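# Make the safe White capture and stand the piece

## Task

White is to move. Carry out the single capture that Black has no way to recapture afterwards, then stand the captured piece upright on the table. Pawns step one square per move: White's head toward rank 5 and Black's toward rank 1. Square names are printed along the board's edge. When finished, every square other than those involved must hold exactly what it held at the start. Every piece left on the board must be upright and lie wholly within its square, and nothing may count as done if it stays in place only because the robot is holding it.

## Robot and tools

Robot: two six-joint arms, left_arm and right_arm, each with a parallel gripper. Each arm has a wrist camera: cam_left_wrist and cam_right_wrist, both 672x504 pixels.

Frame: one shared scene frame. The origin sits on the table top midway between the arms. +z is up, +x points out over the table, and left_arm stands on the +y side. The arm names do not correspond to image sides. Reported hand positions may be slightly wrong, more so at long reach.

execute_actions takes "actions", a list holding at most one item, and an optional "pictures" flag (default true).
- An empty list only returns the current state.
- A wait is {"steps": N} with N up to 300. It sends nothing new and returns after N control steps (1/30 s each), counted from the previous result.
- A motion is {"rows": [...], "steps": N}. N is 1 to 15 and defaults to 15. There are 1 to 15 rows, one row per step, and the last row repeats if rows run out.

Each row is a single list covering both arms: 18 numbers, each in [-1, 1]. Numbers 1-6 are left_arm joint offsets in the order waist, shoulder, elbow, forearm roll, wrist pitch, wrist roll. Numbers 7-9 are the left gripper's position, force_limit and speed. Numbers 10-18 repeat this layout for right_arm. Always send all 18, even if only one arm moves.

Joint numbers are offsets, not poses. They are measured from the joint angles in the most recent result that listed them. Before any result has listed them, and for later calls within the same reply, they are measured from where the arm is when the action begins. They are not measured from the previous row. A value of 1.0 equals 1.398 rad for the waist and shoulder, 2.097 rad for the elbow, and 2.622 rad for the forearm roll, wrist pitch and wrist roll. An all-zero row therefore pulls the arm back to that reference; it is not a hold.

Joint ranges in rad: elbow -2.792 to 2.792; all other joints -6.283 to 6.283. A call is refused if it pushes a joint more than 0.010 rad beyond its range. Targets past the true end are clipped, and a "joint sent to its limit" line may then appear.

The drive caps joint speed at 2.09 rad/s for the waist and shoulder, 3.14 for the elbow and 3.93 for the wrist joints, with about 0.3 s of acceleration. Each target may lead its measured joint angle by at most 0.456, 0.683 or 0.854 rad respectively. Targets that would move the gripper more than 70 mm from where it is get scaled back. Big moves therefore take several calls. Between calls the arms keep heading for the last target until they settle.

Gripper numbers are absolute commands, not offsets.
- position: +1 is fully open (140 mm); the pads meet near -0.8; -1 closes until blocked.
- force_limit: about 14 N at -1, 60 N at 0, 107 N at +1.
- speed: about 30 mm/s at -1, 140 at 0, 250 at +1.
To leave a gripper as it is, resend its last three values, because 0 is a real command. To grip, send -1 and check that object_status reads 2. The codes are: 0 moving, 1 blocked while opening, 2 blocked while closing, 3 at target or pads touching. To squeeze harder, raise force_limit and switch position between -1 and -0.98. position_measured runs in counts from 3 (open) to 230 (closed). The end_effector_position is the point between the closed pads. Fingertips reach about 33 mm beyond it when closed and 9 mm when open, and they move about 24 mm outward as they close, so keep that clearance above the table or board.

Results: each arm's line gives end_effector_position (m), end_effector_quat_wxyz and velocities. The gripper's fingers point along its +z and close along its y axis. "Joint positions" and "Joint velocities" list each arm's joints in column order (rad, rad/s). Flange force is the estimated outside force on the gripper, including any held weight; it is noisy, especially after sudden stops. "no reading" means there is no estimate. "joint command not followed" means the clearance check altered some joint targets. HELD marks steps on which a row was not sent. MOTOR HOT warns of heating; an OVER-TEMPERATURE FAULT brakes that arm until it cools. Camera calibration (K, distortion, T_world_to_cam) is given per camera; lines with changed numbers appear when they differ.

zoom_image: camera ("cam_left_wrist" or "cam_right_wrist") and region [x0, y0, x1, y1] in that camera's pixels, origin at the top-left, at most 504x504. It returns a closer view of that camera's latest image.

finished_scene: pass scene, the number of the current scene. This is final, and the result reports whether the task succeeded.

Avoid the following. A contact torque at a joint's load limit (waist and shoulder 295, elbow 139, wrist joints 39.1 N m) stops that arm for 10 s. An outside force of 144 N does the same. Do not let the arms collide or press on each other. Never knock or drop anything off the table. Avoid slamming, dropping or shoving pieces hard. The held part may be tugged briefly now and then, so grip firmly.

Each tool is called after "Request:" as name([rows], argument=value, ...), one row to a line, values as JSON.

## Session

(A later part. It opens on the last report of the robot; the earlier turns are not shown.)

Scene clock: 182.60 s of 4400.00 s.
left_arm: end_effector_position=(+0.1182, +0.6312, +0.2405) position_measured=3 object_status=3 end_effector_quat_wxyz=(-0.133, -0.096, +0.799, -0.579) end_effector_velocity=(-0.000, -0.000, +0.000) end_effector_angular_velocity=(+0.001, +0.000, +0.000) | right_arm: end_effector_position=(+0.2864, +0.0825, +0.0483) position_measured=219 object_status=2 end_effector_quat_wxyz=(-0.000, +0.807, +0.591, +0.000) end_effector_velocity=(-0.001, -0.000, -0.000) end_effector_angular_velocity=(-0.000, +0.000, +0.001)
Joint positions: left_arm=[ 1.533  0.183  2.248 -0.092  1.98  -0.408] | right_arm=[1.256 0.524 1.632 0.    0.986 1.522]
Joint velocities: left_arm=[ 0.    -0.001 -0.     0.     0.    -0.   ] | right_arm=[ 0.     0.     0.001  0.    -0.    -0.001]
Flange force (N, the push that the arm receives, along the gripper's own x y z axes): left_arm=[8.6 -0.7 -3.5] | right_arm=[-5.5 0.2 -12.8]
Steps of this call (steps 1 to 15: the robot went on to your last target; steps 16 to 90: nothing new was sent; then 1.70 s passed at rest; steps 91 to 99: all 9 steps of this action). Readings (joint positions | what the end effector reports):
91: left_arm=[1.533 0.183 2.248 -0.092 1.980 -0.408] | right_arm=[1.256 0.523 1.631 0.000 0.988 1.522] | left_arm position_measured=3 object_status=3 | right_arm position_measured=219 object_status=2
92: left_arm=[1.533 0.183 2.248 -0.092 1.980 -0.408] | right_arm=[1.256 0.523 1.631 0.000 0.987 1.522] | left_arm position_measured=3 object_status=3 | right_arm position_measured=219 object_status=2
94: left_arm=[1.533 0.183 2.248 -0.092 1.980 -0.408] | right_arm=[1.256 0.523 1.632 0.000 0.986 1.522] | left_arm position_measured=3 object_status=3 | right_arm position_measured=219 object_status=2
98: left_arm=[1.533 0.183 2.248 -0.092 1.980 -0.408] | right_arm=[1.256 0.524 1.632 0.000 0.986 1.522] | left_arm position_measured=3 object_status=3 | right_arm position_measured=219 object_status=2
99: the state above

Request:
execute_actions([
  {"rows": [[0,0,0,0,0,0,1,0,0, 0,-0.00012,-0.00007,0,0.00012,0,-1,0,-0.4],[0,0,0,0,0,0,1,0,0, 0,-0.00012,-0.00007,0,0.00012,0,-0.38,0,-0.4]], "steps": 13},
], pictures=false)

Request:
execute_actions([
  {"rows": [[0,0,0,0,0,0,1,0,0, 0,-0.0015,-0.0009,0,0.0015,0,-0.38,0,-0.4],[0,0,0,0,0,0,1,0,0, 0,-0.0046,-0.0027,0,0.0046,0,-0.38,0,-0.4],[0,0,0,0,0,0,1,0,0, 0,-0.0093,-0.0054,0,0.0093,0,-0.38,0,-0.4],[0,0,0,0,0,0,1,0,0, 0,-0.0145,-0.0085,0,0.0146,0,-0.38,0,-0.4],[0,0,0,0,0,0,1,0,0, 0,-0.0198,-0.0116,0,0.0198,0,-0.38,0,-0.4],[0,0,0,0,0,0,1,0,0, 0,-0.0248,-0.0145,0,0.0248,0,-0.38,0,-0.4],[0,0,0,0,0,0,1,0,0, 0,-0.0288,-0.0168,0,0.0288,0,-0.38,0,-0.4],[0,0,0,0,0,0,1,0,0, -0.0008,-0.0329,-0.0163,0,0.0306,-0.0004,-0.38,0,-0.4],[0,0,0,0,0,0,1,0,0, -0.0025,-0.0368,-0.0128,0,0.0298,-0.0013,-0.38,0,-0.4],[0,0,0,0,0,0,1,0,0, -0.0054,-0.0437,-0.0066,0,0.0285,-0.0029,-0.38,0,-0.4],[0,0,0,0,0,0,1,0,0, -0.0091,-0.0525,0.0014,0,0.0268,-0.0048,-0.38,0,-0.4],[0,0,0,0,0,0,1,0,0, -0.0132,-0.0622,0.0103,0,0.0249,-0.0070,-0.38,0,-0.4],[0,0,0,0,0,0,1,0,0, -0.0177,-0.0730,0.0201,0,0.0228,-0.0095,-0.38,0,-0.4],[0,0,0,0,0,0,1,0,0, -0.0223,-0.0837,0.0299,0,0.0208,-0.0119,-0.38,0,-0.4],[0,0,0,0,0,0,1,0,0, -0.04121,-0.12872,0.07075,0,0.01204,-0.022,-0.38,0,-0.4]], "steps": 15},
], pictures=false)

Request:
execute_actions([
  {"steps": 12},
])

Request:
zoom_image(camera="cam_left_wrist", region=[260, 150, 420, 290])

Scene clock: 200.03 s of 4400.00 s.
left_arm: end_effector_position=(+0.1182, +0.6312, +0.2405) position_measured=3 object_status=3 end_effector_quat_wxyz=(-0.133, -0.096, +0.799, -0.579) end_effector_velocity=(-0.000, +0.000, -0.000) end_effector_angular_velocity=(+0.001, +0.000, -0.000) | right_arm: end_effector_position=(+0.2864, +0.0825, +0.0483) position_measured=177 object_status=0 end_effector_quat_wxyz=(-0.000, +0.807, +0.591, +0.000) end_effector_velocity=(-0.000, +0.001, +0.001) end_effector_angular_velocity=(+0.001, -0.000, +0.001)
Joint positions: left_arm=[ 1.533  0.183  2.248 -0.092  1.98  -0.408] | right_arm=[1.256 0.524 1.632 0.    0.986 1.522]
Joint velocities: left_arm=[ 0.001  0.     0.     0.001 -0.001  0.   ] | right_arm=[ 0.001 -0.001 -0.001  0.     0.    -0.   ]
Flange force (N, the push that the arm receives, along the gripper's own x y z axes): left_arm=[9.9 5.0 -2.3] | right_arm=[-3.2 1.5 -2.7]
Steps of this call (steps 1 to 15: the robot went on to your last target; steps 16 to 90: nothing new was sent; then 14.00 s passed at rest; steps 91 to 103: all 13 steps of this action). Readings (joint positions | what the end effector reports):
91: left_arm=[1.533 0.183 2.248 -0.092 1.980 -0.408] | right_arm=[1.256 0.524 1.632 0.000 0.986 1.522] | left_arm position_measured=3 object_status=3 | right_arm position_measured=219 object_status=2
92: left_arm=[1.533 0.183 2.248 -0.092 1.980 -0.408] | right_arm=[1.256 0.524 1.632 0.000 0.986 1.522] | left_arm position_measured=3 object_status=3 | right_arm position_measured=219 object_status=0
94: left_arm=[1.533 0.183 2.248 -0.092 1.980 -0.408] | right_arm=[1.256 0.524 1.632 0.000 0.986 1.522] | left_arm position_measured=3 object_status=3 | right_arm position_measured=212 object_status=0
98: left_arm=[1.533 0.183 2.248 -0.092 1.980 -0.408] | right_arm=[1.256 0.524 1.632 0.000 0.986 1.522] | left_arm position_measured=3 object_status=3 | right_arm position_measured=191 object_status=0
103: the state above

Scene clock: 200.53 s of 4400.00 s.
left_arm: end_effector_position=(+0.1182, +0.6312, +0.2405) position_measured=3 object_status=3 end_effector_quat_wxyz=(-0.133, -0.096, +0.799, -0.579) end_effector_velocity=(+0.000, +0.000, -0.000) end_effector_angular_velocity=(-0.002, -0.000, +0.002) | right_arm: end_effector_position=(+0.2897, +0.0490, +0.1044) position_measured=177 object_status=3 end_effector_quat_wxyz=(-0.000, +0.807, +0.591, -0.000) end_effector_velocity=(+0.022, -0.277, +0.036) end_effector_angular_velocity=(+0.006, -0.002, -0.000)
Joint positions: left_arm=[ 1.533  0.183  2.248 -0.092  1.98  -0.408] | right_arm=[1.236 0.434 1.658 0.    1.05  1.502]
Joint velocities: left_arm=[ 0.001  0.002  0.    -0.001  0.001 -0.   ] | right_arm=[-0.164 -0.391  0.527 -0.    -0.142 -0.164]
Flange force (N, the push that the arm receives, along the gripper's own x y z axes): left_arm=[7.5 3.1 -4.6] | right_arm=[-2.2 1.2 -2.1]
Steps of this call (steps 1 to 15: all 15 steps of this action). Readings (joint positions | what the end effector reports):
1: left_arm=[1.533 0.183 2.248 -0.092 1.980 -0.408] | right_arm=[1.256 0.524 1.632 0.000 0.986 1.522] | left_arm position_measured=3 object_status=3 | right_arm position_measured=177 object_status=0
2: left_arm=[1.533 0.183 2.248 -0.092 1.980 -0.408] | right_arm=[1.256 0.523 1.631 0.000 0.987 1.522] | left_arm position_measured=3 object_status=3 | right_arm position_measured=177 object_status=0
4: left_arm=[1.533 0.183 2.248 -0.092 1.980 -0.408] | right_arm=[1.256 0.518 1.627 0.000 0.997 1.522] | left_arm position_measured=3 object_status=3 | right_arm position_measured=177 object_status=3
8: left_arm=[1.533 0.183 2.248 -0.092 1.980 -0.408] | right_arm=[1.256 0.493 1.605 0.000 1.042 1.522] | left_arm position_measured=3 object_status=3 | right_arm position_measured=177 object_status=3
15: the state above

Scene clock: 200.93 s of 4400.00 s.
left_arm: end_effector_position=(+0.1182, +0.6312, +0.2405) position_measured=3 object_status=3 end_effector_quat_wxyz=(-0.133, -0.096, +0.799, -0.579) end_effector_velocity=(+0.000, -0.000, +0.000) end_effector_angular_velocity=(-0.001, +0.001, -0.000) | right_arm: end_effector_position=(+0.2920, -0.0162, +0.1100) position_measured=177 object_status=3 end_effector_quat_wxyz=(-0.000, +0.807, +0.591, +0.000) end_effector_velocity=(-0.000, -0.001, +0.000) end_effector_angular_velocity=(-0.000, -0.000, -0.001)
Joint positions: left_arm=[ 1.533  0.183  2.248 -0.092  1.98  -0.408] | right_arm=[1.198 0.344 1.78  0.    1.017 1.464]
Joint velocities: left_arm=[-0.    -0.    -0.    -0.     0.001 -0.001] | right_arm=[ 0.    -0.001  0.001 -0.    -0.     0.001]
Flange force (N, the push that the arm receives, along the gripper's own x y z axes): left_arm=[10.1 0.9 -1.8] | right_arm=[-3.8 0.4 -1.3]
Steps of this call (steps 1 to 12: the robot went on to your last target). Readings (joint positions | what the end effector reports):
1: left_arm=[1.533 0.183 2.248 -0.092 1.980 -0.408] | right_arm=[1.229 0.418 1.679 0.000 1.044 1.496] | left_arm position_measured=3 object_status=3 | right_arm position_measured=177 object_status=3
2: left_arm=[1.533 0.183 2.248 -0.092 1.980 -0.408] | right_arm=[1.221 0.398 1.707 0.000 1.037 1.487] | left_arm position_measured=3 object_status=3 | right_arm position_measured=177 object_status=3
4: left_arm=[1.533 0.183 2.248 -0.092 1.980 -0.408] | right_arm=[1.205 0.361 1.757 0.000 1.024 1.472] | left_arm position_measured=3 object_status=3 | right_arm position_measured=177 object_status=3
8: left_arm=[1.533 0.183 2.248 -0.092 1.980 -0.408] | right_arm=[1.198 0.344 1.780 0.000 1.017 1.465] | left_arm position_measured=3 object_status=3 | right_arm position_measured=177 object_status=3
12: the state above
camera_calibration (this result's frames):
cam_left_wrist: T_world_to_cam=[[-0.385707, 0.280246, -0.879029, 0.0868135], [0.878779, 0.401797, -0.257499, -0.29659], [0.281029, -0.871792, -0.40125, 0.795598], [0, 0, 0, 1]] pos_world=[0.0705359, 0.788436, 0.319174]
cam_right_wrist: T_world_to_cam=[[0.880755, -0.473253, -0.0173527, -0.268344], [-0.434285, -0.821759, 0.368929, 0.0738891], [-0.188857, -0.3174, -0.929296, 0.32127], [0, 0, 0, 1]] pos_world=[0.329109, 0.0356952, 0.266638]

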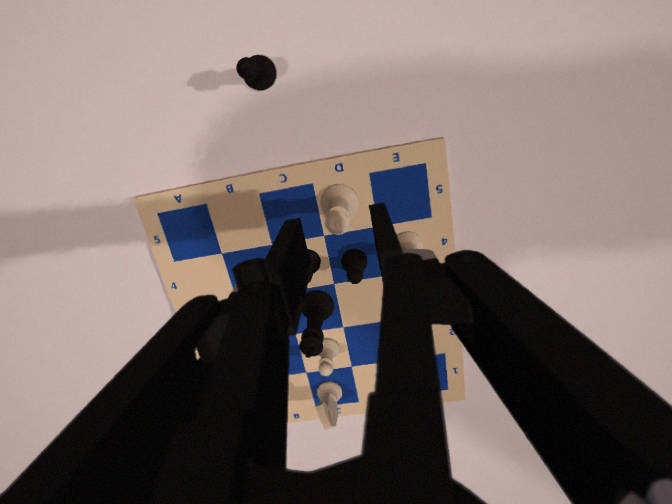

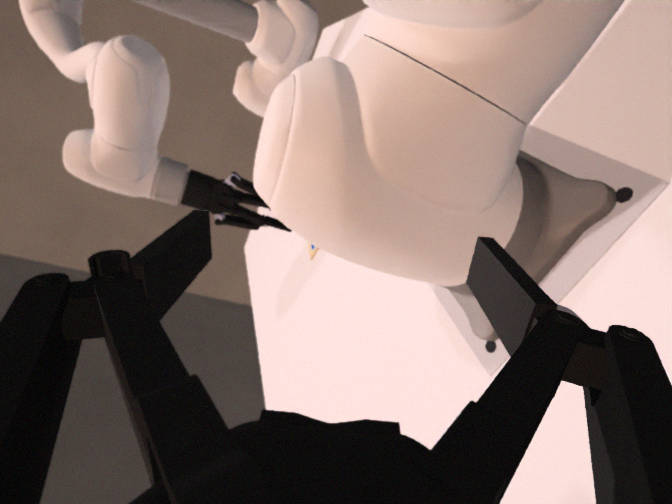

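Region (260, 150, 420, 290) of cam_left_wrist's 672x504 image, scaled by 3.150, with more detail than that image has; it fills the top 441 rows of this view, and the rest is white.

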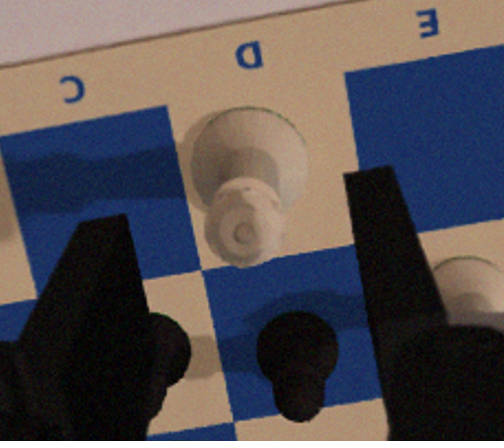

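Request:
execute_actions([
  {"rows": [[0,0,0,0,0,0,1,0,0, 0.0004,0.0010,0.0006,0,-0.0010,0.0002,-0.38,0,-0.4],[0,0,0,0,0,0,1,0,0, 0.0008,0.0031,0.0017,0,-0.0030,0.0004,-0.38,0,-0.4],[0,0,0,0,0,0,1,0,0, 0.00106,0.0062,0.0034,0,-0.0060,0.0006,-0.38,0,-0.4],[0,0,0,0,0,0,1,0,0, 0.00106,0.0099,0.0054,0,-0.0096,0.0006,-0.38,0,-0.4],[0,0,0,0,0,0,1,0,0, 0.00106,0.0141,0.0077,0,-0.0136,0.0006,-0.38,0,-0.4],[0,0,0,0,0,0,1,0,0, 0.00106,0.0182,0.0099,0,-0.0176,0.0006,-0.38,0,-0.4],[0,0,0,0,0,0,1,0,0, 0.00106,0.0223,0.0121,0,-0.0216,0.0006,-0.38,0,-0.4],[0,0,0,0,0,0,1,0,0, 0.00106,0.0261,0.0142,0,-0.0253,0.0006,-0.38,0,-0.4],[0,0,0,0,0,0,1,0,0, 0.00106,0.0295,0.0161,0,-0.0286,0.0006,-0.38,0,-0.4],[0,0,0,0,0,0,1,0,0, 0.00106,0.0319,0.0174,0,-0.0309,0.0006,-0.38,0,-0.4],[0,0,0,0,0,0,1,0,0, 0.00106,0.0336,0.0183,0,-0.0326,0.0006,-0.38,0,-0.4],[0,0,0,0,0,0,1,0,0, 0.00106,0.03431,0.01869,0,-0.03324,0.0006,-0.38,0,-0.4]], "steps": 15},
], pictures=false)

Request:
execute_actions([
  {"steps": 4},
])

Request:
zoom_image(camera="cam_left_wrist", region=[260, 160, 420, 300])

Scene clock: 227.63 s of 4400.00 s.
left_arm: end_effector_position=(+0.1182, +0.6312, +0.2405) position_measured=3 object_status=3 end_effector_quat_wxyz=(-0.133, -0.096, +0.799, -0.579) end_effector_velocity=(-0.000, -0.000, +0.000) end_effector_angular_velocity=(+0.000, -0.000, +0.001) | right_arm: end_effector_position=(+0.2912, -0.0155, +0.0596) position_measured=177 object_status=3 end_effector_quat_wxyz=(-0.000, +0.807, +0.591, +0.000) end_effector_velocity=(-0.001, +0.003, -0.010) end_effector_angular_velocity=(+0.006, -0.002, +0.003)
Joint positions: left_arm=[ 1.533  0.183  2.248 -0.092  1.98  -0.408] | right_arm=[1.2   0.391 1.819 0.    0.931 1.466]
Joint velocities: left_arm=[ 0.001 -0.001  0.     0.001  0.     0.   ] | right_arm=[ 0.003  0.01   0.008  0.001 -0.024 -0.001]
Flange force (N, the push that the arm receives, along the gripper's own x y z axes): left_arm=[5.2 -1.5 -4.0] | right_arm=[-4.6 1.1 -3.3]
Steps of this call (steps 1 to 30: the robot went on to your last target; steps 31 to 100: nothing new was sent; then 22.87 s passed at rest; steps 101 to 115: all 15 steps of this action). Readings (joint positions | what the end effector reports):
101: left_arm=[1.533 0.183 2.248 -0.092 1.980 -0.408] | right_arm=[1.198 0.344 1.780 0.000 1.017 1.464] | left_arm position_measured=3 object_status=3 | right_arm position_measured=177 object_status=3
102: left_arm=[1.533 0.183 2.248 -0.092 1.980 -0.408] | right_arm=[1.198 0.344 1.781 0.000 1.016 1.464] | left_arm position_measured=3 object_status=3 | right_arm position_measured=177 object_status=3
104: left_arm=[1.533 0.183 2.248 -0.092 1.980 -0.408] | right_arm=[1.199 0.348 1.784 0.000 1.009 1.465] | left_arm position_measured=3 object_status=3 | right_arm position_measured=177 object_status=3
108: left_arm=[1.533 0.183 2.248 -0.092 1.980 -0.408] | right_arm=[1.200 0.367 1.799 0.000 0.976 1.466] | left_arm position_measured=3 object_status=3 | right_arm position_measured=177 object_status=3
115: the state above

Scene clock: 227.77 s of 4400.00 s.
left_arm: end_effector_position=(+0.1182, +0.6312, +0.2405) position_measured=3 object_status=3 end_effector_quat_wxyz=(-0.133, -0.096, +0.799, -0.579) end_effector_velocity=(+0.000, -0.000, +0.000) end_effector_angular_velocity=(+0.000, -0.002, +0.001) | right_arm: end_effector_position=(+0.2912, -0.0155, +0.0591) position_measured=177 object_status=3 end_effector_quat_wxyz=(-0.000, +0.807, +0.591, +0.000) end_effector_velocity=(+0.000, -0.000, -0.001) end_effector_angular_velocity=(+0.000, +0.000, +0.002)
Joint positions: left_arm=[ 1.533  0.183  2.248 -0.092  1.98  -0.408] | right_arm=[1.2   0.392 1.819 0.    0.93  1.466]
Joint velocities: left_arm=[ 0.001 -0.001  0.    -0.001  0.     0.001] | right_arm=[-0.001  0.     0.001  0.    -0.002 -0.003]
Flange force (N, the push that the arm receives, along the gripper's own x y z axes): left_arm=[11.2 3.4 -3.4] | right_arm=[-2.4 2.4 -2.2]
Steps of this call (steps 1 to 4: the robot went on to your last target). Readings (joint positions | what the end effector reports):
1: left_arm=[1.533 0.183 2.248 -0.092 1.980 -0.408] | right_arm=[1.200 0.392 1.819 0.000 0.930 1.466] | left_arm position_measured=3 object_status=3 | right_arm position_measured=177 object_status=3
2: left_arm=[1.533 0.183 2.248 -0.092 1.980 -0.408] | right_arm=[1.200 0.392 1.819 0.000 0.930 1.466] | left_arm position_measured=3 object_status=3 | right_arm position_measured=177 object_status=3
4: the state above
camera_calibration (this result's frames):
cam_left_wrist: T_world_to_cam=[[-0.385707, 0.280246, -0.879029, 0.0868135], [0.878779, 0.401797, -0.257499, -0.29659], [0.281029, -0.871792, -0.40125, 0.795598], [0, 0, 0, 1]] pos_world=[0.0705359, 0.788436, 0.319174]
cam_right_wrist: T_world_to_cam=[[0.880703, -0.47335, -0.0173462, -0.268178], [-0.434392, -0.821735, 0.368858, 0.0929532], [-0.188853, -0.317319, -0.929324, 0.274068], [0, 0, 0, 1]] pos_world=[0.328322, 0.0364075, 0.215759]

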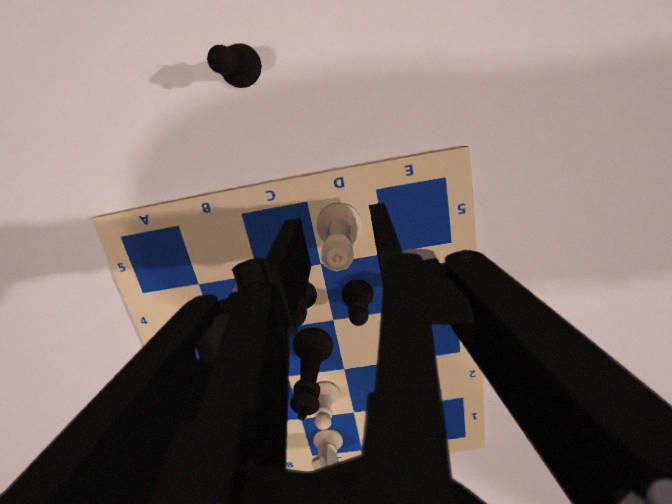

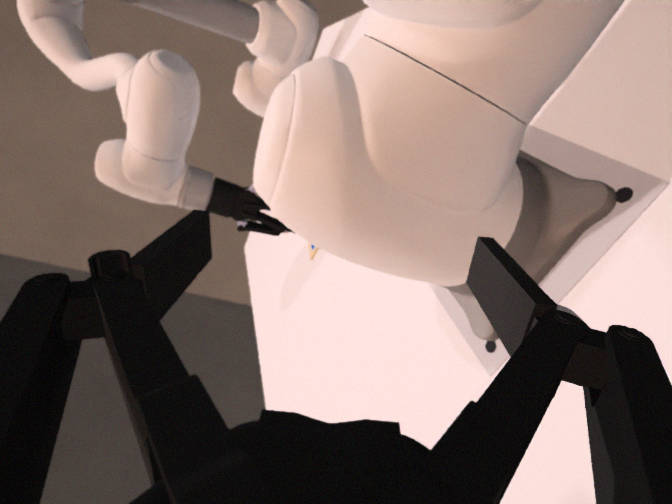

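Region (260, 160, 420, 300) of cam_left_wrist's 672x504 image, scaled by 3.150, with more detail than that image has; it fills the top 441 rows of this view, and the rest is white.

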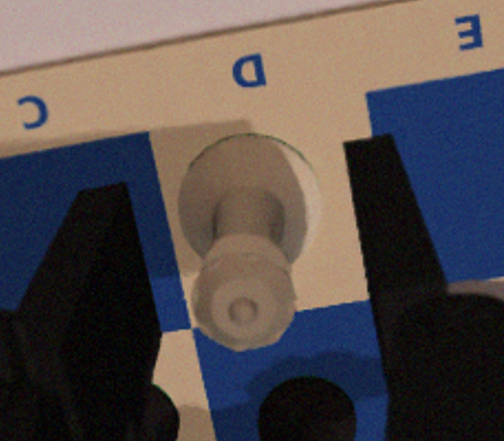

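Request:
execute_actions([
  {"rows": [[0,0,0,0,0,0,1,0,0, 0,0,0,0,0,0,-1,0,-0.5]], "steps": 15},
])

Request:
zoom_image(camera="cam_left_wrist", region=[260, 160, 420, 300])

Scene clock: 230.73 s of 4400.00 s.
left_arm: end_effector_position=(+0.1182, +0.6312, +0.2405) position_measured=3 object_status=3 end_effector_quat_wxyz=(-0.133, -0.096, +0.799, -0.579) end_effector_velocity=(+0.000, -0.000, +0.000) end_effector_angular_velocity=(-0.001, -0.000, +0.001) | right_arm: end_effector_position=(+0.2911, -0.0155, +0.0590) position_measured=214 object_status=2 end_effector_quat_wxyz=(-0.000, +0.807, +0.591, +0.000) end_effector_velocity=(+0.000, +0.001, +0.001) end_effector_angular_velocity=(+0.001, -0.000, +0.002)
Joint positions: left_arm=[ 1.533  0.183  2.248 -0.092  1.98  -0.408] | right_arm=[1.2   0.392 1.819 0.    0.93  1.466]
Joint velocities: left_arm=[ 0.    -0.     0.    -0.001  0.001 -0.   ] | right_arm=[ 0.    -0.    -0.001  0.     0.    -0.001]
Flange force (N, the push that the arm receives, along the gripper's own x y z axes): left_arm=[4.2 -1.4 -2.1] | right_arm=[-4.9 0.7 -5.4]
Steps of this call (steps 1 to 15: the robot went on to your last target; steps 16 to 74: nothing new was sent; steps 75 to 89: all 15 steps of this action). Readings (joint positions | what the end effector reports):
75: left_arm=[1.533 0.183 2.248 -0.092 1.980 -0.408] | right_arm=[1.200 0.392 1.819 0.000 0.930 1.466] | left_arm position_measured=3 object_status=3 | right_arm position_measured=177 object_status=0
76: left_arm=[1.533 0.183 2.248 -0.092 1.980 -0.408] | right_arm=[1.200 0.392 1.819 0.000 0.930 1.466] | left_arm position_measured=3 object_status=3 | right_arm position_measured=178 object_status=0
78: left_arm=[1.533 0.183 2.248 -0.092 1.980 -0.408] | right_arm=[1.200 0.392 1.819 0.000 0.930 1.466] | left_arm position_measured=3 object_status=3 | right_arm position_measured=187 object_status=0
82: left_arm=[1.533 0.183 2.248 -0.092 1.980 -0.408] | right_arm=[1.200 0.392 1.819 0.000 0.930 1.466] | left_arm position_measured=3 object_status=3 | right_arm position_measured=206 object_status=0
89: the state above
camera_calibration (this result's frames):
cam_left_wrist: T_world_to_cam=[[-0.385707, 0.280246, -0.879029, 0.0868135], [0.878779, 0.401797, -0.257499, -0.29659], [0.281029, -0.871792, -0.40125, 0.795598], [0, 0, 0, 1]] pos_world=[0.0705359, 0.788436, 0.319174]
cam_right_wrist: T_world_to_cam=[[0.880703, -0.473352, -0.0173375, -0.268183], [-0.434376, -0.821699, 0.368955, 0.0929463], [-0.188892, -0.317409, -0.929286, 0.273967], [0, 0, 0, 1]] pos_world=[0.328313, 0.0363884, 0.215651]

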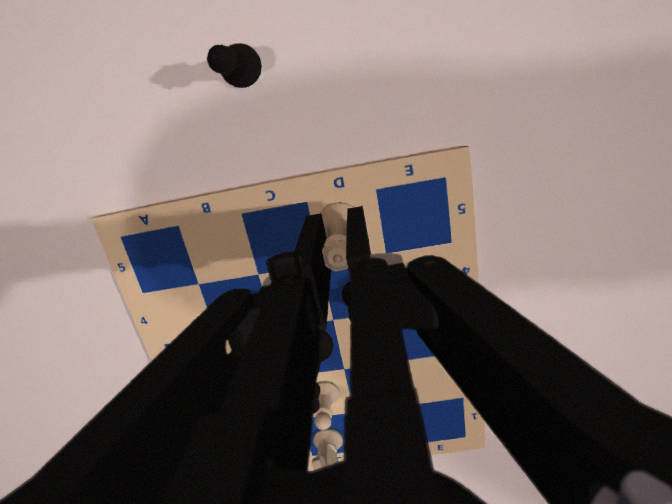

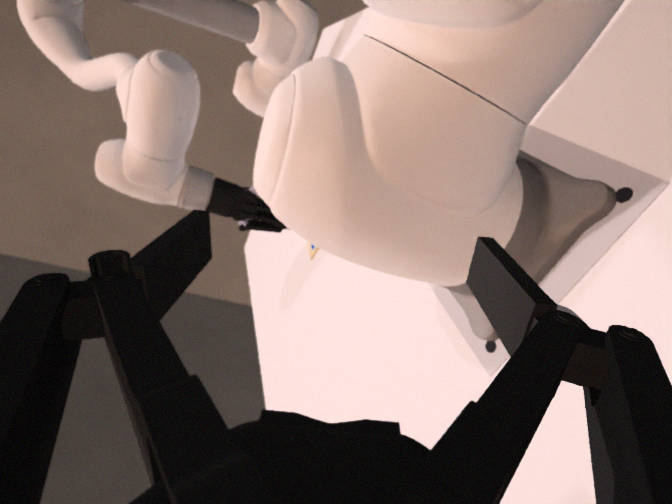

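Region (260, 160, 420, 300) of cam_left_wrist's 672x504 image, scaled by 3.150, with more detail than that image has; it fills the top 441 rows of this view, and the rest is white.

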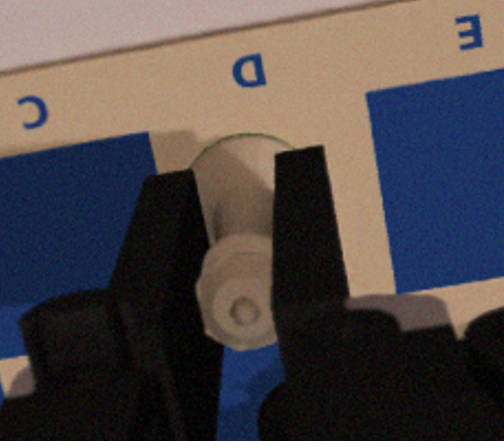

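Request:
execute_actions(actions=[])

Scene clock: 247.97 s of 4400.00 s.
left_arm: end_effector_position=(+0.1182, +0.6312, +0.2405) position_measured=3 object_status=3 end_effector_quat_wxyz=(-0.133, -0.096, +0.799, -0.579) end_effector_velocity=(+0.000, -0.000, -0.000) end_effector_angular_velocity=(+0.000, -0.000, -0.002) | right_arm: end_effector_position=(+0.2912, -0.0155, +0.0591) position_measured=214 object_status=2 end_effector_quat_wxyz=(-0.000, +0.807, +0.591, +0.000) end_effector_velocity=(+0.000, -0.000, -0.000) end_effector_angular_velocity=(+0.000, -0.000, -0.001)
Joint positions: left_arm=[ 1.533  0.183  2.248 -0.092  1.98  -0.408] | right_arm=[1.2   0.392 1.819 0.    0.93  1.466]
Joint velocities: left_arm=[-0.001 -0.    -0.     0.    -0.     0.001] | right_arm=[-0.001 -0.     0.     0.    -0.     0.   ]
Flange force (N, the push that the arm receives, along the gripper's own x y z axes): left_arm=[10.2 -1.0 -2.0] | right_arm=[-5.0 1.1 -4.0]
Steps of this call (steps 1 to 15: the robot went on to your last target; steps 16 to 90: nothing new was sent; then 14.23 s passed at rest). Readings (joint positions | what the end effector reports):
1: left_arm=[1.533 0.183 2.248 -0.092 1.980 -0.408] | right_arm=[1.200 0.392 1.819 0.000 0.930 1.466] | left_arm position_measured=3 object_status=3 | right_arm position_measured=214 object_status=2
2: left_arm=[1.533 0.183 2.248 -0.092 1.980 -0.408] | right_arm=[1.200 0.392 1.819 0.000 0.930 1.466] | left_arm position_measured=3 object_status=3 | right_arm position_measured=214 object_status=2
4: left_arm=[1.533 0.183 2.248 -0.092 1.980 -0.408] | right_arm=[1.200 0.392 1.819 0.000 0.930 1.466] | left_arm position_measured=3 object_status=3 | right_arm position_measured=214 object_status=2
8: left_arm=[1.533 0.183 2.248 -0.092 1.980 -0.408] | right_arm=[1.200 0.392 1.819 0.000 0.930 1.466] | left_arm position_measured=3 object_status=3 | right_arm position_measured=214 object_status=2
90: the state above
All arms were judged still, so your last target was given up. Only a new action makes them travel on or press farther. Fingers that are still opening or closing keep moving.
camera_calibration (this result's frames):
cam_left_wrist: T_world_to_cam=[[-0.385707, 0.280246, -0.879029, 0.0868135], [0.878779, 0.401797, -0.257499, -0.29659], [0.281029, -0.871792, -0.40125, 0.795598], [0, 0, 0, 1]] pos_world=[0.0705359, 0.788436, 0.319174]
cam_right_wrist: T_world_to_cam=[[0.880704, -0.47335, -0.0173464, -0.268178], [-0.434391, -0.821735, 0.368857, 0.0929534], [-0.188853, -0.317319, -0.929324, 0.274068], [0, 0, 0, 1]] pos_world=[0.328322, 0.0364079, 0.21576]

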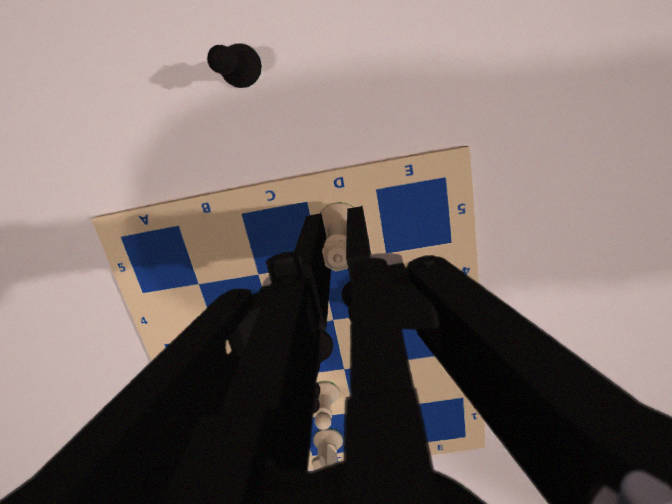

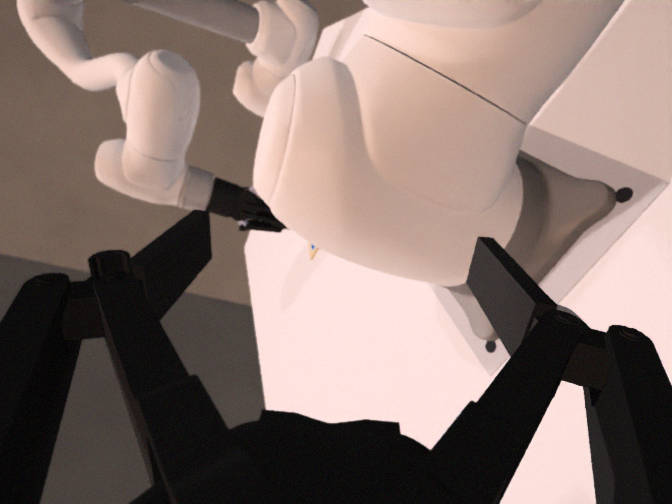

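Request:
execute_actions([
  {"rows": [[0,0,0,0,0,0,1,0,0, 0,-0.0005,-0.00024,0,0.00045,0,-1,0,-0.5],[0,0,0,0,0,0,1,0,0, 0,-0.0016,-0.0008,0,0.0015,0,-1,0,-0.5],[0,0,0,0,0,0,1,0,0, 0,-0.0032,-0.0016,0,0.0030,0,-1,0,-0.5],[0,0,0,0,0,0,1,0,0, 0,-0.0049,-0.0024,0,0.0045,0,-1,0,-0.5],[0,0,0,0,0,0,1,0,0, 0,-0.0066,-0.0032,0,0.0061,0,-1,0,-0.5],[0,0,0,0,0,0,1,0,0, 0,-0.0082,-0.0040,0,0.0076,0,-1,0,-0.5],[0,0,0,0,0,0,1,0,0, 0,-0.0093,-0.0046,0,0.0086,0,-1,0,-0.5],[0,0,0,0,0,0,1,0,0, 0,-0.00981,-0.0048,0,0.00907,0,-1,0,-0.5]], "steps": 14},
], pictures=false)

Scene clock: 258.33 s of 4400.00 s.
left_arm: end_effector_position=(+0.1182, +0.6312, +0.2405) position_measured=3 object_status=3 end_effector_quat_wxyz=(-0.133, -0.096, +0.799, -0.579) end_effector_velocity=(+0.000, -0.000, -0.000) end_effector_angular_velocity=(-0.002, +0.001, -0.000) | right_arm: end_effector_position=(+0.2911, -0.0156, +0.0730) position_measured=214 object_status=2 end_effector_quat_wxyz=(-0.000, +0.807, +0.591, +0.000) end_effector_velocity=(-0.000, +0.000, +0.001) end_effector_angular_velocity=(-0.000, -0.000, +0.000)
Joint positions: left_arm=[ 1.533  0.183  2.248 -0.092  1.98  -0.408] | right_arm=[1.2   0.378 1.809 0.    0.954 1.466]
Joint velocities: left_arm=[-0.001  0.002  0.    -0.001  0.    -0.001] | right_arm=[ 0.001 -0.001 -0.    -0.     0.001  0.   ]
Flange force (N, the push that the arm receives, along the gripper's own x y z axes): left_arm=[4.6 3.7 -2.9] | right_arm=[-3.5 1.9 -2.8]
Steps of this call (steps 1 to 90: nothing new was sent; then 6.90 s passed at rest; steps 91 to 104: all 14 steps of this action). Readings (joint positions | what the end effector reports):
91: left_arm=[1.533 0.183 2.248 -0.092 1.980 -0.408] | right_arm=[1.200 0.392 1.819 0.000 0.930 1.466] | left_arm position_measured=3 object_status=3 | right_arm position_measured=214 object_status=2
92: left_arm=[1.533 0.183 2.248 -0.092 1.980 -0.408] | right_arm=[1.200 0.391 1.819 0.000 0.930 1.466] | left_arm position_measured=3 object_status=3 | right_arm position_measured=214 object_status=2
94: left_arm=[1.533 0.183 2.248 -0.092 1.980 -0.408] | right_arm=[1.200 0.389 1.818 0.000 0.934 1.466] | left_arm position_measured=3 object_status=3 | right_arm position_measured=214 object_status=2
98: left_arm=[1.533 0.183 2.248 -0.092 1.980 -0.408] | right_arm=[1.200 0.381 1.811 0.000 0.948 1.466] | left_arm position_measured=3 object_status=3 | right_arm position_measured=214 object_status=2
104: the state above

Request:
execute_actions([
  {"rows": [[0,0,0,0,0,0,1,0,0, 0.00096,-0.00003,0.00003,0,-0.00001,0.00051,-1,0,-0.5],[0,0,0,0,0,0,1,0,0, 0.00367,-0.00013,0.00013,0,-0.00004,0.00196,-1,0,-0.5],[0,0,0,0,0,0,1,0,0, 0.00786,-0.00027,0.00028,0,-0.00008,0.00419,-1,0,-0.5],[0,0,0,0,0,0,1,0,0, 0.01325,-0.00045,0.00048,0,-0.00014,0.00706,-1,0,-0.5],[0,0,0,0,0,0,1,0,0, 0.01958,-0.00067,0.0007,0,-0.0002,0.01044,-1,0,-0.5],[0,0,0,0,0,0,1,0,0, 0.02659,-0.00091,0.00095,0,-0.00028,0.01418,-1,0,-0.5],[0,0,0,0,0,0,1,0,0, 0.034,-0.00116,0.00122,0,-0.00036,0.01813,-1,0,-0.5],[0,0,0,0,0,0,1,0,0, 0.04153,-0.00142,0.00149,0,-0.00043,0.02214,-1,0,-0.5],[0,0,0,0,0,0,1,0,0, 0.04894,-0.00167,0.00176,0,-0.00051,0.02609,-1,0,-0.5],[0,0,0,0,0,0,1,0,0, 0.05595,-0.00191,0.00201,0,-0.00059,0.02983,-1,0,-0.5],[0,0,0,0,0,0,1,0,0, 0.06228,-0.00213,0.00223,0,-0.00065,0.03321,-1,0,-0.5],[0,0,0,0,0,0,1,0,0, 0.06767,-0.00231,0.00243,0,-0.00071,0.03608,-1,0,-0.5],[0,0,0,0,0,0,1,0,0, 0.07186,-0.00245,0.00258,0,-0.00075,0.03831,-1,0,-0.5],[0,0,0,0,0,0,1,0,0, 0.07457,-0.00255,0.00268,0,-0.00078,0.03976,-1,0,-0.5],[0,0,0,0,0,0,1,0,0, 0.07553,-0.00258,0.00271,0,-0.00079,0.04027,-1,0,-0.5]], "steps": 15},
], pictures=false)

Request:
execute_actions([
  {"steps": 12},
], pictures=false)

Scene clock: 269.57 s of 4400.00 s.
left_arm: end_effector_position=(+0.1182, +0.6312, +0.2405) position_measured=3 object_status=3 end_effector_quat_wxyz=(-0.133, -0.096, +0.799, -0.579) end_effector_velocity=(+0.001, -0.000, +0.000) end_effector_angular_velocity=(-0.000, -0.001, -0.001) | right_arm: end_effector_position=(+0.2281, +0.0021, +0.0729) position_measured=214 object_status=2 end_effector_quat_wxyz=(-0.000, +0.807, +0.591, +0.000) end_effector_velocity=(-0.126, +0.029, -0.000) end_effector_angular_velocity=(+0.001, -0.000, -0.001)
Joint positions: left_arm=[ 1.533  0.183  2.248 -0.092  1.98  -0.408] | right_arm=[1.295 0.375 1.814 0.    0.952 1.561]
Joint velocities: left_arm=[-0.002 -0.     0.    -0.001  0.     0.   ] | right_arm=[ 0.189 -0.007  0.011  0.    -0.005  0.189]
Flange force (N, the push that the arm receives, along the gripper's own x y z axes): left_arm=[7.1 0.0 -4.3] | right_arm=[-4.7 2.3 -1.6]
Steps of this call (steps 1 to 15: the robot went on to your last target; steps 16 to 90: nothing new was sent; then 7.73 s passed at rest; steps 91 to 105: all 15 steps of this action). Readings (joint positions | what the end effector reports):
91: left_arm=[1.533 0.183 2.248 -0.092 1.980 -0.408] | right_arm=[1.200 0.378 1.809 0.000 0.954 1.466] | left_arm position_measured=3 object_status=3 | right_arm position_measured=214 object_status=2
92: left_arm=[1.533 0.183 2.248 -0.092 1.980 -0.408] | right_arm=[1.200 0.378 1.809 0.000 0.954 1.466] | left_arm position_measured=3 object_status=3 | right_arm position_measured=214 object_status=2
94: left_arm=[1.533 0.183 2.248 -0.092 1.980 -0.408] | right_arm=[1.205 0.378 1.809 0.000 0.954 1.471] | left_arm position_measured=3 object_status=3 | right_arm position_measured=214 object_status=2
98: left_arm=[1.533 0.183 2.248 -0.092 1.980 -0.408] | right_arm=[1.231 0.377 1.811 0.000 0.954 1.497] | left_arm position_measured=3 object_status=3 | right_arm position_measured=214 object_status=2
105: the state above

Scene clock: 269.97 s of 4400.00 s.
left_arm: end_effector_position=(+0.1182, +0.6312, +0.2405) position_measured=3 object_status=3 end_effector_quat_wxyz=(-0.133, -0.096, +0.799, -0.579) end_effector_velocity=(-0.000, -0.000, -0.000) end_effector_angular_velocity=(+0.001, +0.001, -0.001) | right_arm: end_effector_position=(+0.2213, +0.0037, +0.0729) position_measured=214 object_status=2 end_effector_quat_wxyz=(-0.000, +0.807, +0.591, +0.000) end_effector_velocity=(-0.001, -0.000, -0.000) end_effector_angular_velocity=(-0.002, +0.000, +0.002)
Joint positions: left_arm=[ 1.533  0.183  2.248 -0.092  1.98  -0.408] | right_arm=[1.305 0.374 1.815 0.    0.952 1.572]
Joint velocities: left_arm=[-0.001 -0.001  0.     0.001 -0.001 -0.   ] | right_arm=[ 0.001  0.     0.    -0.     0.001 -0.001]
Flange force (N, the push that the arm receives, along the gripper's own x y z axes): left_arm=[8.9 2.5 -3.7] | right_arm=[-4.9 0.1 -3.0]
Steps of this call (steps 1 to 12: the robot went on to your last target). Readings (joint positions | what the end effector reports):
1: left_arm=[1.533 0.183 2.248 -0.092 1.980 -0.408] | right_arm=[1.300 0.375 1.815 0.000 0.952 1.566] | left_arm position_measured=3 object_status=3 | right_arm position_measured=214 object_status=2
2: left_arm=[1.533 0.183 2.248 -0.092 1.980 -0.408] | right_arm=[1.303 0.374 1.815 0.000 0.952 1.569] | left_arm position_measured=3 object_status=3 | right_arm position_measured=214 object_status=2
4: left_arm=[1.533 0.183 2.248 -0.092 1.980 -0.408] | right_arm=[1.305 0.374 1.815 0.000 0.952 1.571] | left_arm position_measured=3 object_status=3 | right_arm position_measured=214 object_status=2
8: left_arm=[1.533 0.183 2.248 -0.092 1.980 -0.408] | right_arm=[1.305 0.374 1.815 0.000 0.952 1.571] | left_arm position_measured=3 object_status=3 | right_arm position_measured=214 object_status=2
12: the state above

Request:
execute_actions([
  {"rows": [[0,0,0,0,0,0,1,0,0, 0,0.0004,0.0002,0,-0.00037,0,-1,0,-0.5],[0,0,0,0,0,0,1,0,0, 0,0.0013,0.00064,0,-0.0012,0,-1,0,-0.5],[0,0,0,0,0,0,1,0,0, 0,0.0025,0.00123,0,-0.00232,0,-1,0,-0.5],[0,0,0,0,0,0,1,0,0, 0,0.00385,0.0019,0,-0.00357,0,-1,0,-0.5],[0,0,0,0,0,0,1,0,0, 0,0.0052,0.00256,0,-0.00482,0,-1,0,-0.5],[0,0,0,0,0,0,1,0,0, 0,0.0064,0.00315,0,-0.00593,0,-1,0,-0.5],[0,0,0,0,0,0,1,0,0, 0,0.0073,0.00359,0,-0.00676,0,-1,0,-0.5],[0,0,0,0,0,0,1,0,0, 0,0.00771,0.00379,0,-0.00714,0,-1,0,-0.5]], "steps": 15},
])

Scene clock: 274.63 s of 4400.00 s.
left_arm: end_effector_position=(+0.1182, +0.6312, +0.2405) position_measured=3 object_status=3 end_effector_quat_wxyz=(-0.133, -0.096, +0.799, -0.579) end_effector_velocity=(+0.001, -0.000, +0.000) end_effector_angular_velocity=(+0.000, -0.002, +0.001) | right_arm: end_effector_position=(+0.2213, +0.0038, +0.0620) position_measured=214 object_status=2 end_effector_quat_wxyz=(-0.000, +0.807, +0.591, +0.000) end_effector_velocity=(+0.000, -0.001, -0.001) end_effector_angular_velocity=(-0.001, +0.000, -0.002)
Joint positions: left_arm=[ 1.533  0.183  2.248 -0.092  1.98  -0.408] | right_arm=[1.305 0.385 1.823 0.    0.933 1.572]
Joint velocities: left_arm=[-0.001 -0.001  0.    -0.002  0.    -0.   ] | right_arm=[-0.001  0.001  0.001 -0.    -0.     0.001]
Flange force (N, the push that the arm receives, along the gripper's own x y z axes): left_arm=[5.6 0.1 -3.2] | right_arm=[-3.4 1.6 -2.4]
Steps of this call (steps 1 to 30: the robot went on to your last target; steps 31 to 100: nothing new was sent; then 0.83 s passed at rest; steps 101 to 115: all 15 steps of this action). Readings (joint positions | what the end effector reports):
101: left_arm=[1.533 0.183 2.248 -0.092 1.980 -0.408] | right_arm=[1.305 0.374 1.815 0.000 0.952 1.572] | left_arm position_measured=3 object_status=3 | right_arm position_measured=214 object_status=2
102: left_arm=[1.533 0.183 2.248 -0.092 1.980 -0.408] | right_arm=[1.305 0.374 1.815 0.000 0.951 1.572] | left_arm position_measured=3 object_status=3 | right_arm position_measured=214 object_status=2
104: left_arm=[1.533 0.183 2.248 -0.092 1.980 -0.408] | right_arm=[1.305 0.376 1.816 0.000 0.948 1.572] | left_arm position_measured=3 object_status=3 | right_arm position_measured=214 object_status=2
108: left_arm=[1.533 0.183 2.248 -0.092 1.980 -0.408] | right_arm=[1.305 0.383 1.821 0.000 0.937 1.572] | left_arm position_measured=3 object_status=3 | right_arm position_measured=214 object_status=2
115: the state above
camera_calibration (this result's frames):
cam_left_wrist: T_world_to_cam=[[-0.385707, 0.280245, -0.879029, 0.0868136], [0.878779, 0.401797, -0.257499, -0.29659], [0.281029, -0.871792, -0.40125, 0.795598], [0, 0, 0, 1]] pos_world=[0.0705359, 0.788436, 0.319174]
cam_right_wrist: T_world_to_cam=[[0.880719, -0.47332, -0.0174039, -0.197486], [-0.434338, -0.821748, 0.36889, 0.0773729], [-0.188905, -0.317329, -0.92931, 0.269656], [0, 0, 0, 1]] pos_world=[0.258475, 0.0556766, 0.218615]

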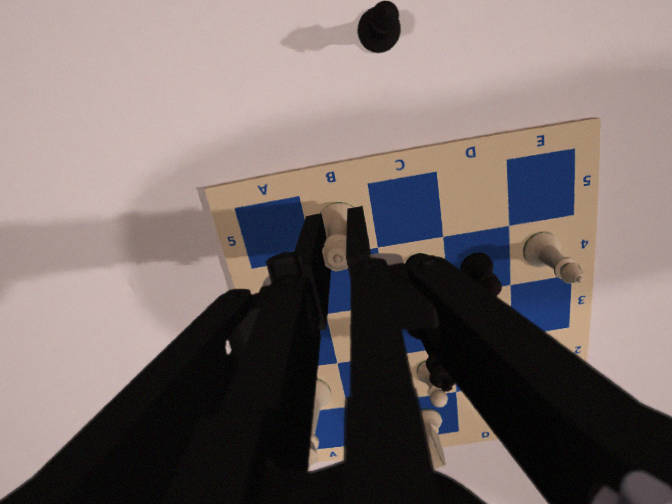

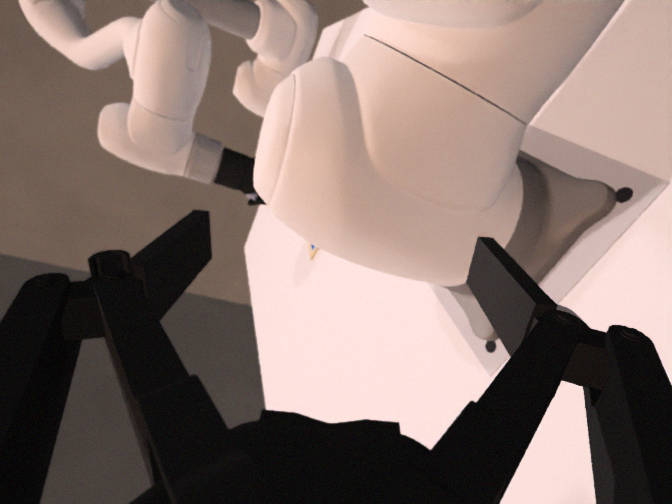

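Request:
zoom_image(camera="cam_left_wrist", region=[220, 150, 460, 290])

Region (220, 150, 460, 290) of cam_left_wrist's 672x504 image, scaled by 2.100, with more detail than that image has; it fills the top 294 rows of this view, and the rest is white.

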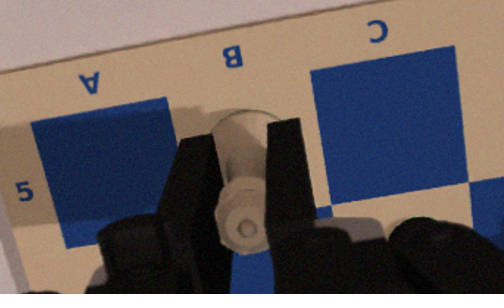

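Request:
execute_actions([
  {"rows": [[0,0,0,0,0,0,1,0,0, 0,0.0003,-0.0003,0,0.00008,0,-1,0,-0.5],[0,0,0,0,0,0,1,0,0, 0,0.0007,-0.0007,0,0.00018,0,-1,0,-0.5],[0,0,0,0,0,0,1,0,0, 0,0.00096,-0.00097,0,0.00026,0,-1,0,-0.5],[0,0,0,0,0,0,1,0,0, 0,0.00131,-0.0008,0,-0.00007,0,-1,0,-0.5],[0,0,0,0,0,0,1,0,0, 0,0.00166,-0.00063,0,-0.00039,0,-1,0,-0.5],[0,0,0,0,0,0,1,0,0, 0,0.00201,-0.00045,0,-0.00072,0,-1,0,-0.5],[0,0,0,0,0,0,1,0,0, 0,0.00236,-0.00028,0,-0.00104,0,-1,0,-0.5],[0,0,0,0,0,0,1,0,0, 0,0.00271,-0.00011,0,-0.00137,0,-1,0,-0.5]], "steps": 15},
], pictures=false)

Scene clock: 297.60 s of 4400.00 s.
left_arm: end_effector_position=(+0.1182, +0.6312, +0.2405) position_measured=3 object_status=3 end_effector_quat_wxyz=(-0.133, -0.096, +0.799, -0.579) end_effector_velocity=(-0.000, +0.000, -0.000) end_effector_angular_velocity=(-0.000, -0.000, +0.001) | right_arm: end_effector_position=(+0.2216, +0.0047, +0.0595) position_measured=214 object_status=2 end_effector_quat_wxyz=(-0.000, +0.807, +0.591, +0.000) end_effector_velocity=(-0.001, +0.000, -0.000) end_effector_angular_velocity=(+0.000, +0.000, +0.001)
Joint positions: left_arm=[ 1.533  0.183  2.248 -0.092  1.98  -0.408] | right_arm=[1.305 0.389 1.823 0.    0.929 1.572]
Joint velocities: left_arm=[ 0.001  0.001 -0.     0.    -0.     0.   ] | right_arm=[ 0.001  0.     0.     0.    -0.001 -0.001]
Flange force (N, the push that the arm receives, along the gripper's own x y z axes): left_arm=[5.5 -2.4 -3.0] | right_arm=[-3.8 2.8 -2.6]
Steps of this call (steps 1 to 15: the robot went on to your last target; steps 16 to 90: nothing new was sent; then 19.47 s passed at rest; steps 91 to 105: all 15 steps of this action). Readings (joint positions | what the end effector reports):
91: left_arm=[1.533 0.183 2.248 -0.092 1.980 -0.408] | right_arm=[1.305 0.385 1.823 0.000 0.933 1.572] | left_arm position_measured=3 object_status=3 | right_arm position_measured=214 object_status=2
92: left_arm=[1.533 0.183 2.248 -0.092 1.980 -0.408] | right_arm=[1.305 0.385 1.823 0.000 0.933 1.572] | left_arm position_measured=3 object_status=3 | right_arm position_measured=214 object_status=2
94: left_arm=[1.533 0.183 2.248 -0.092 1.980 -0.408] | right_arm=[1.305 0.386 1.822 0.000 0.933 1.572] | left_arm position_measured=3 object_status=3 | right_arm position_measured=214 object_status=2
98: left_arm=[1.533 0.183 2.248 -0.092 1.980 -0.408] | right_arm=[1.305 0.388 1.822 0.000 0.931 1.572] | left_arm position_measured=3 object_status=3 | right_arm position_measured=214 object_status=2
105: the state above

Request:
execute_actions([
  {"rows": [[0,0,0,0,0,0,1,0,0, 0,0.00018,0.00009,0,-0.00016,0,-1,0,-0.5],[0,0,0,0,0,0,1,0,0, 0,0.00035,0.00017,0,-0.00033,0,-1,0,-0.5],[0,0,0,0,0,0,1,0,0, 0,0.00049,0.00024,0,-0.00046,0,-1,0,-0.5]], "steps": 12},
], pictures=false)

Scene clock: 300.83 s of 4400.00 s.
left_arm: end_effector_position=(+0.1182, +0.6312, +0.2405) position_measured=3 object_status=3 end_effector_quat_wxyz=(-0.133, -0.096, +0.799, -0.579) end_effector_velocity=(+0.000, -0.000, +0.000) end_effector_angular_velocity=(-0.001, -0.000, -0.001) | right_arm: end_effector_position=(+0.2216, +0.0048, +0.0589) position_measured=214 object_status=2 end_effector_quat_wxyz=(-0.000, +0.807, +0.591, +0.000) end_effector_velocity=(+0.000, -0.000, -0.000) end_effector_angular_velocity=(+0.000, -0.000, +0.000)
Joint positions: left_arm=[ 1.533  0.183  2.248 -0.092  1.98  -0.408] | right_arm=[1.305 0.39  1.823 0.    0.928 1.572]
Joint velocities: left_arm=[-0.001 -0.    -0.    -0.     0.001  0.   ] | right_arm=[-0.     0.     0.    -0.    -0.001 -0.   ]
Flange force (N, the push that the arm receives, along the gripper's own x y z axes): left_arm=[9.0 3.5 -4.5] | right_arm=[-4.3 0.8 -11.3]
Steps of this call (steps 1 to 15: the robot went on to your last target; steps 16 to 85: nothing new was sent; steps 86 to 97: all 12 steps of this action). Readings (joint positions | what the end effector reports):
86: left_arm=[1.533 0.183 2.248 -0.092 1.980 -0.408] | right_arm=[1.305 0.389 1.823 0.000 0.929 1.572] | left_arm position_measured=3 object_status=3 | right_arm position_measured=214 object_status=2
87: left_arm=[1.533 0.183 2.248 -0.092 1.980 -0.408] | right_arm=[1.305 0.389 1.823 0.000 0.929 1.572] | left_arm position_measured=3 object_status=3 | right_arm position_measured=214 object_status=2
89: left_arm=[1.533 0.183 2.248 -0.092 1.980 -0.408] | right_arm=[1.305 0.389 1.823 0.000 0.929 1.572] | left_arm position_measured=3 object_status=3 | right_arm position_measured=214 object_status=2
93: left_arm=[1.533 0.183 2.248 -0.092 1.980 -0.408] | right_arm=[1.305 0.390 1.823 0.000 0.928 1.572] | left_arm position_measured=3 object_status=3 | right_arm position_measured=214 object_status=2
97: the state above

Contact made. Release.

Request:
execute_actions([
  {"rows": [[0,0,0,0,0,0,1,0,0, 0,-0.0001,-0.00005,0,0.0001,0,-1,0,-0.5],[0,0,0,0,0,0,1,0,0, 0,-0.0001,-0.00005,0,0.0001,0,-1,0,-0.5],[0,0,0,0,0,0,1,0,0, 0,-0.0001,-0.00005,0,0.0001,0,-0.38,0,-0.4]], "steps": 15},
])

Scene clock: 303.80 s of 4400.00 s.
left_arm: end_effector_position=(+0.1182, +0.6312, +0.2405) position_measured=3 object_status=3 end_effector_quat_wxyz=(-0.133, -0.096, +0.799, -0.579) end_effector_velocity=(+0.000, -0.000, +0.000) end_effector_angular_velocity=(+0.001, -0.001, -0.002) | right_arm: end_effector_position=(+0.2216, +0.0048, +0.0589) position_measured=177 object_status=0 end_effector_quat_wxyz=(-0.000, +0.807, +0.591, +0.000) end_effector_velocity=(+0.001, +0.000, +0.001) end_effector_angular_velocity=(+0.002, -0.000, -0.001)
Joint positions: left_arm=[ 1.533  0.183  2.248 -0.092  1.98  -0.408] | right_arm=[1.305 0.39  1.823 0.    0.928 1.572]
Joint velocities: left_arm=[-0.002 -0.001  0.    -0.    -0.     0.001] | right_arm=[-0.001 -0.001 -0.001  0.    -0.    -0.   ]
Flange force (N, the push that the arm receives, along the gripper's own x y z axes): left_arm=[4.7 0.4 -2.8] | right_arm=[-5.7 0.9 -4.5]
Steps of this call (steps 1 to 15: the robot went on to your last target; steps 16 to 74: nothing new was sent; steps 75 to 89: all 15 steps of this action). Readings (joint positions | what the end effector reports):
75: left_arm=[1.533 0.183 2.248 -0.092 1.980 -0.408] | right_arm=[1.305 0.390 1.823 0.000 0.928 1.572] | left_arm position_measured=3 object_status=3 | right_arm position_measured=214 object_status=2
76: left_arm=[1.533 0.183 2.248 -0.092 1.980 -0.408] | right_arm=[1.305 0.390 1.823 0.000 0.928 1.572] | left_arm position_measured=3 object_status=3 | right_arm position_measured=214 object_status=2
78: left_arm=[1.533 0.183 2.248 -0.092 1.980 -0.408] | right_arm=[1.305 0.390 1.823 0.000 0.928 1.572] | left_arm position_measured=3 object_status=3 | right_arm position_measured=214 object_status=0
82: left_arm=[1.533 0.183 2.248 -0.092 1.980 -0.408] | right_arm=[1.305 0.390 1.823 0.000 0.928 1.572] | left_arm position_measured=3 object_status=3 | right_arm position_measured=192 object_status=0
89: the state above
camera_calibration (this result's frames):
cam_left_wrist: T_world_to_cam=[[-0.385707, 0.280246, -0.879029, 0.0868135], [0.878779, 0.401797, -0.257499, -0.29659], [0.281029, -0.871792, -0.40125, 0.795598], [0, 0, 0, 1]] pos_world=[0.070536, 0.788436, 0.319174]
cam_right_wrist: T_world_to_cam=[[0.880705, -0.473343, -0.0174366, -0.197356], [-0.434383, -0.821798, 0.368726, 0.0795058], [-0.188863, -0.317165, -0.929375, 0.267163], [0, 0, 0, 1]] pos_world=[0.258806, 0.0566551, 0.215537]

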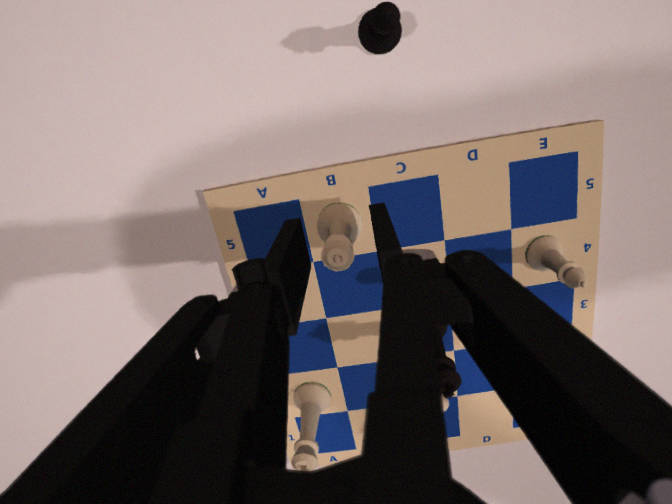

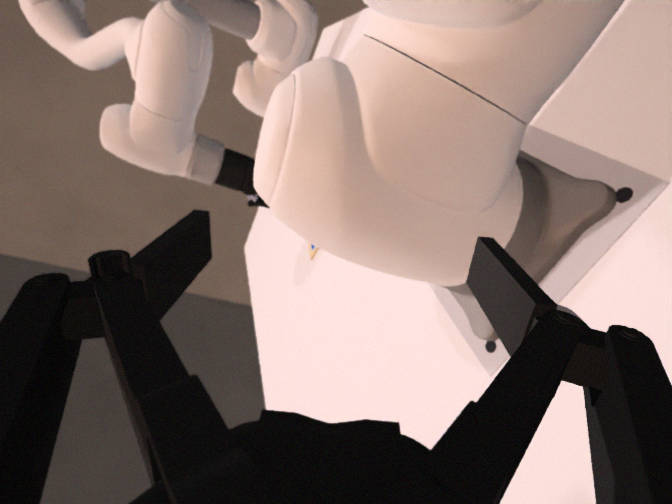

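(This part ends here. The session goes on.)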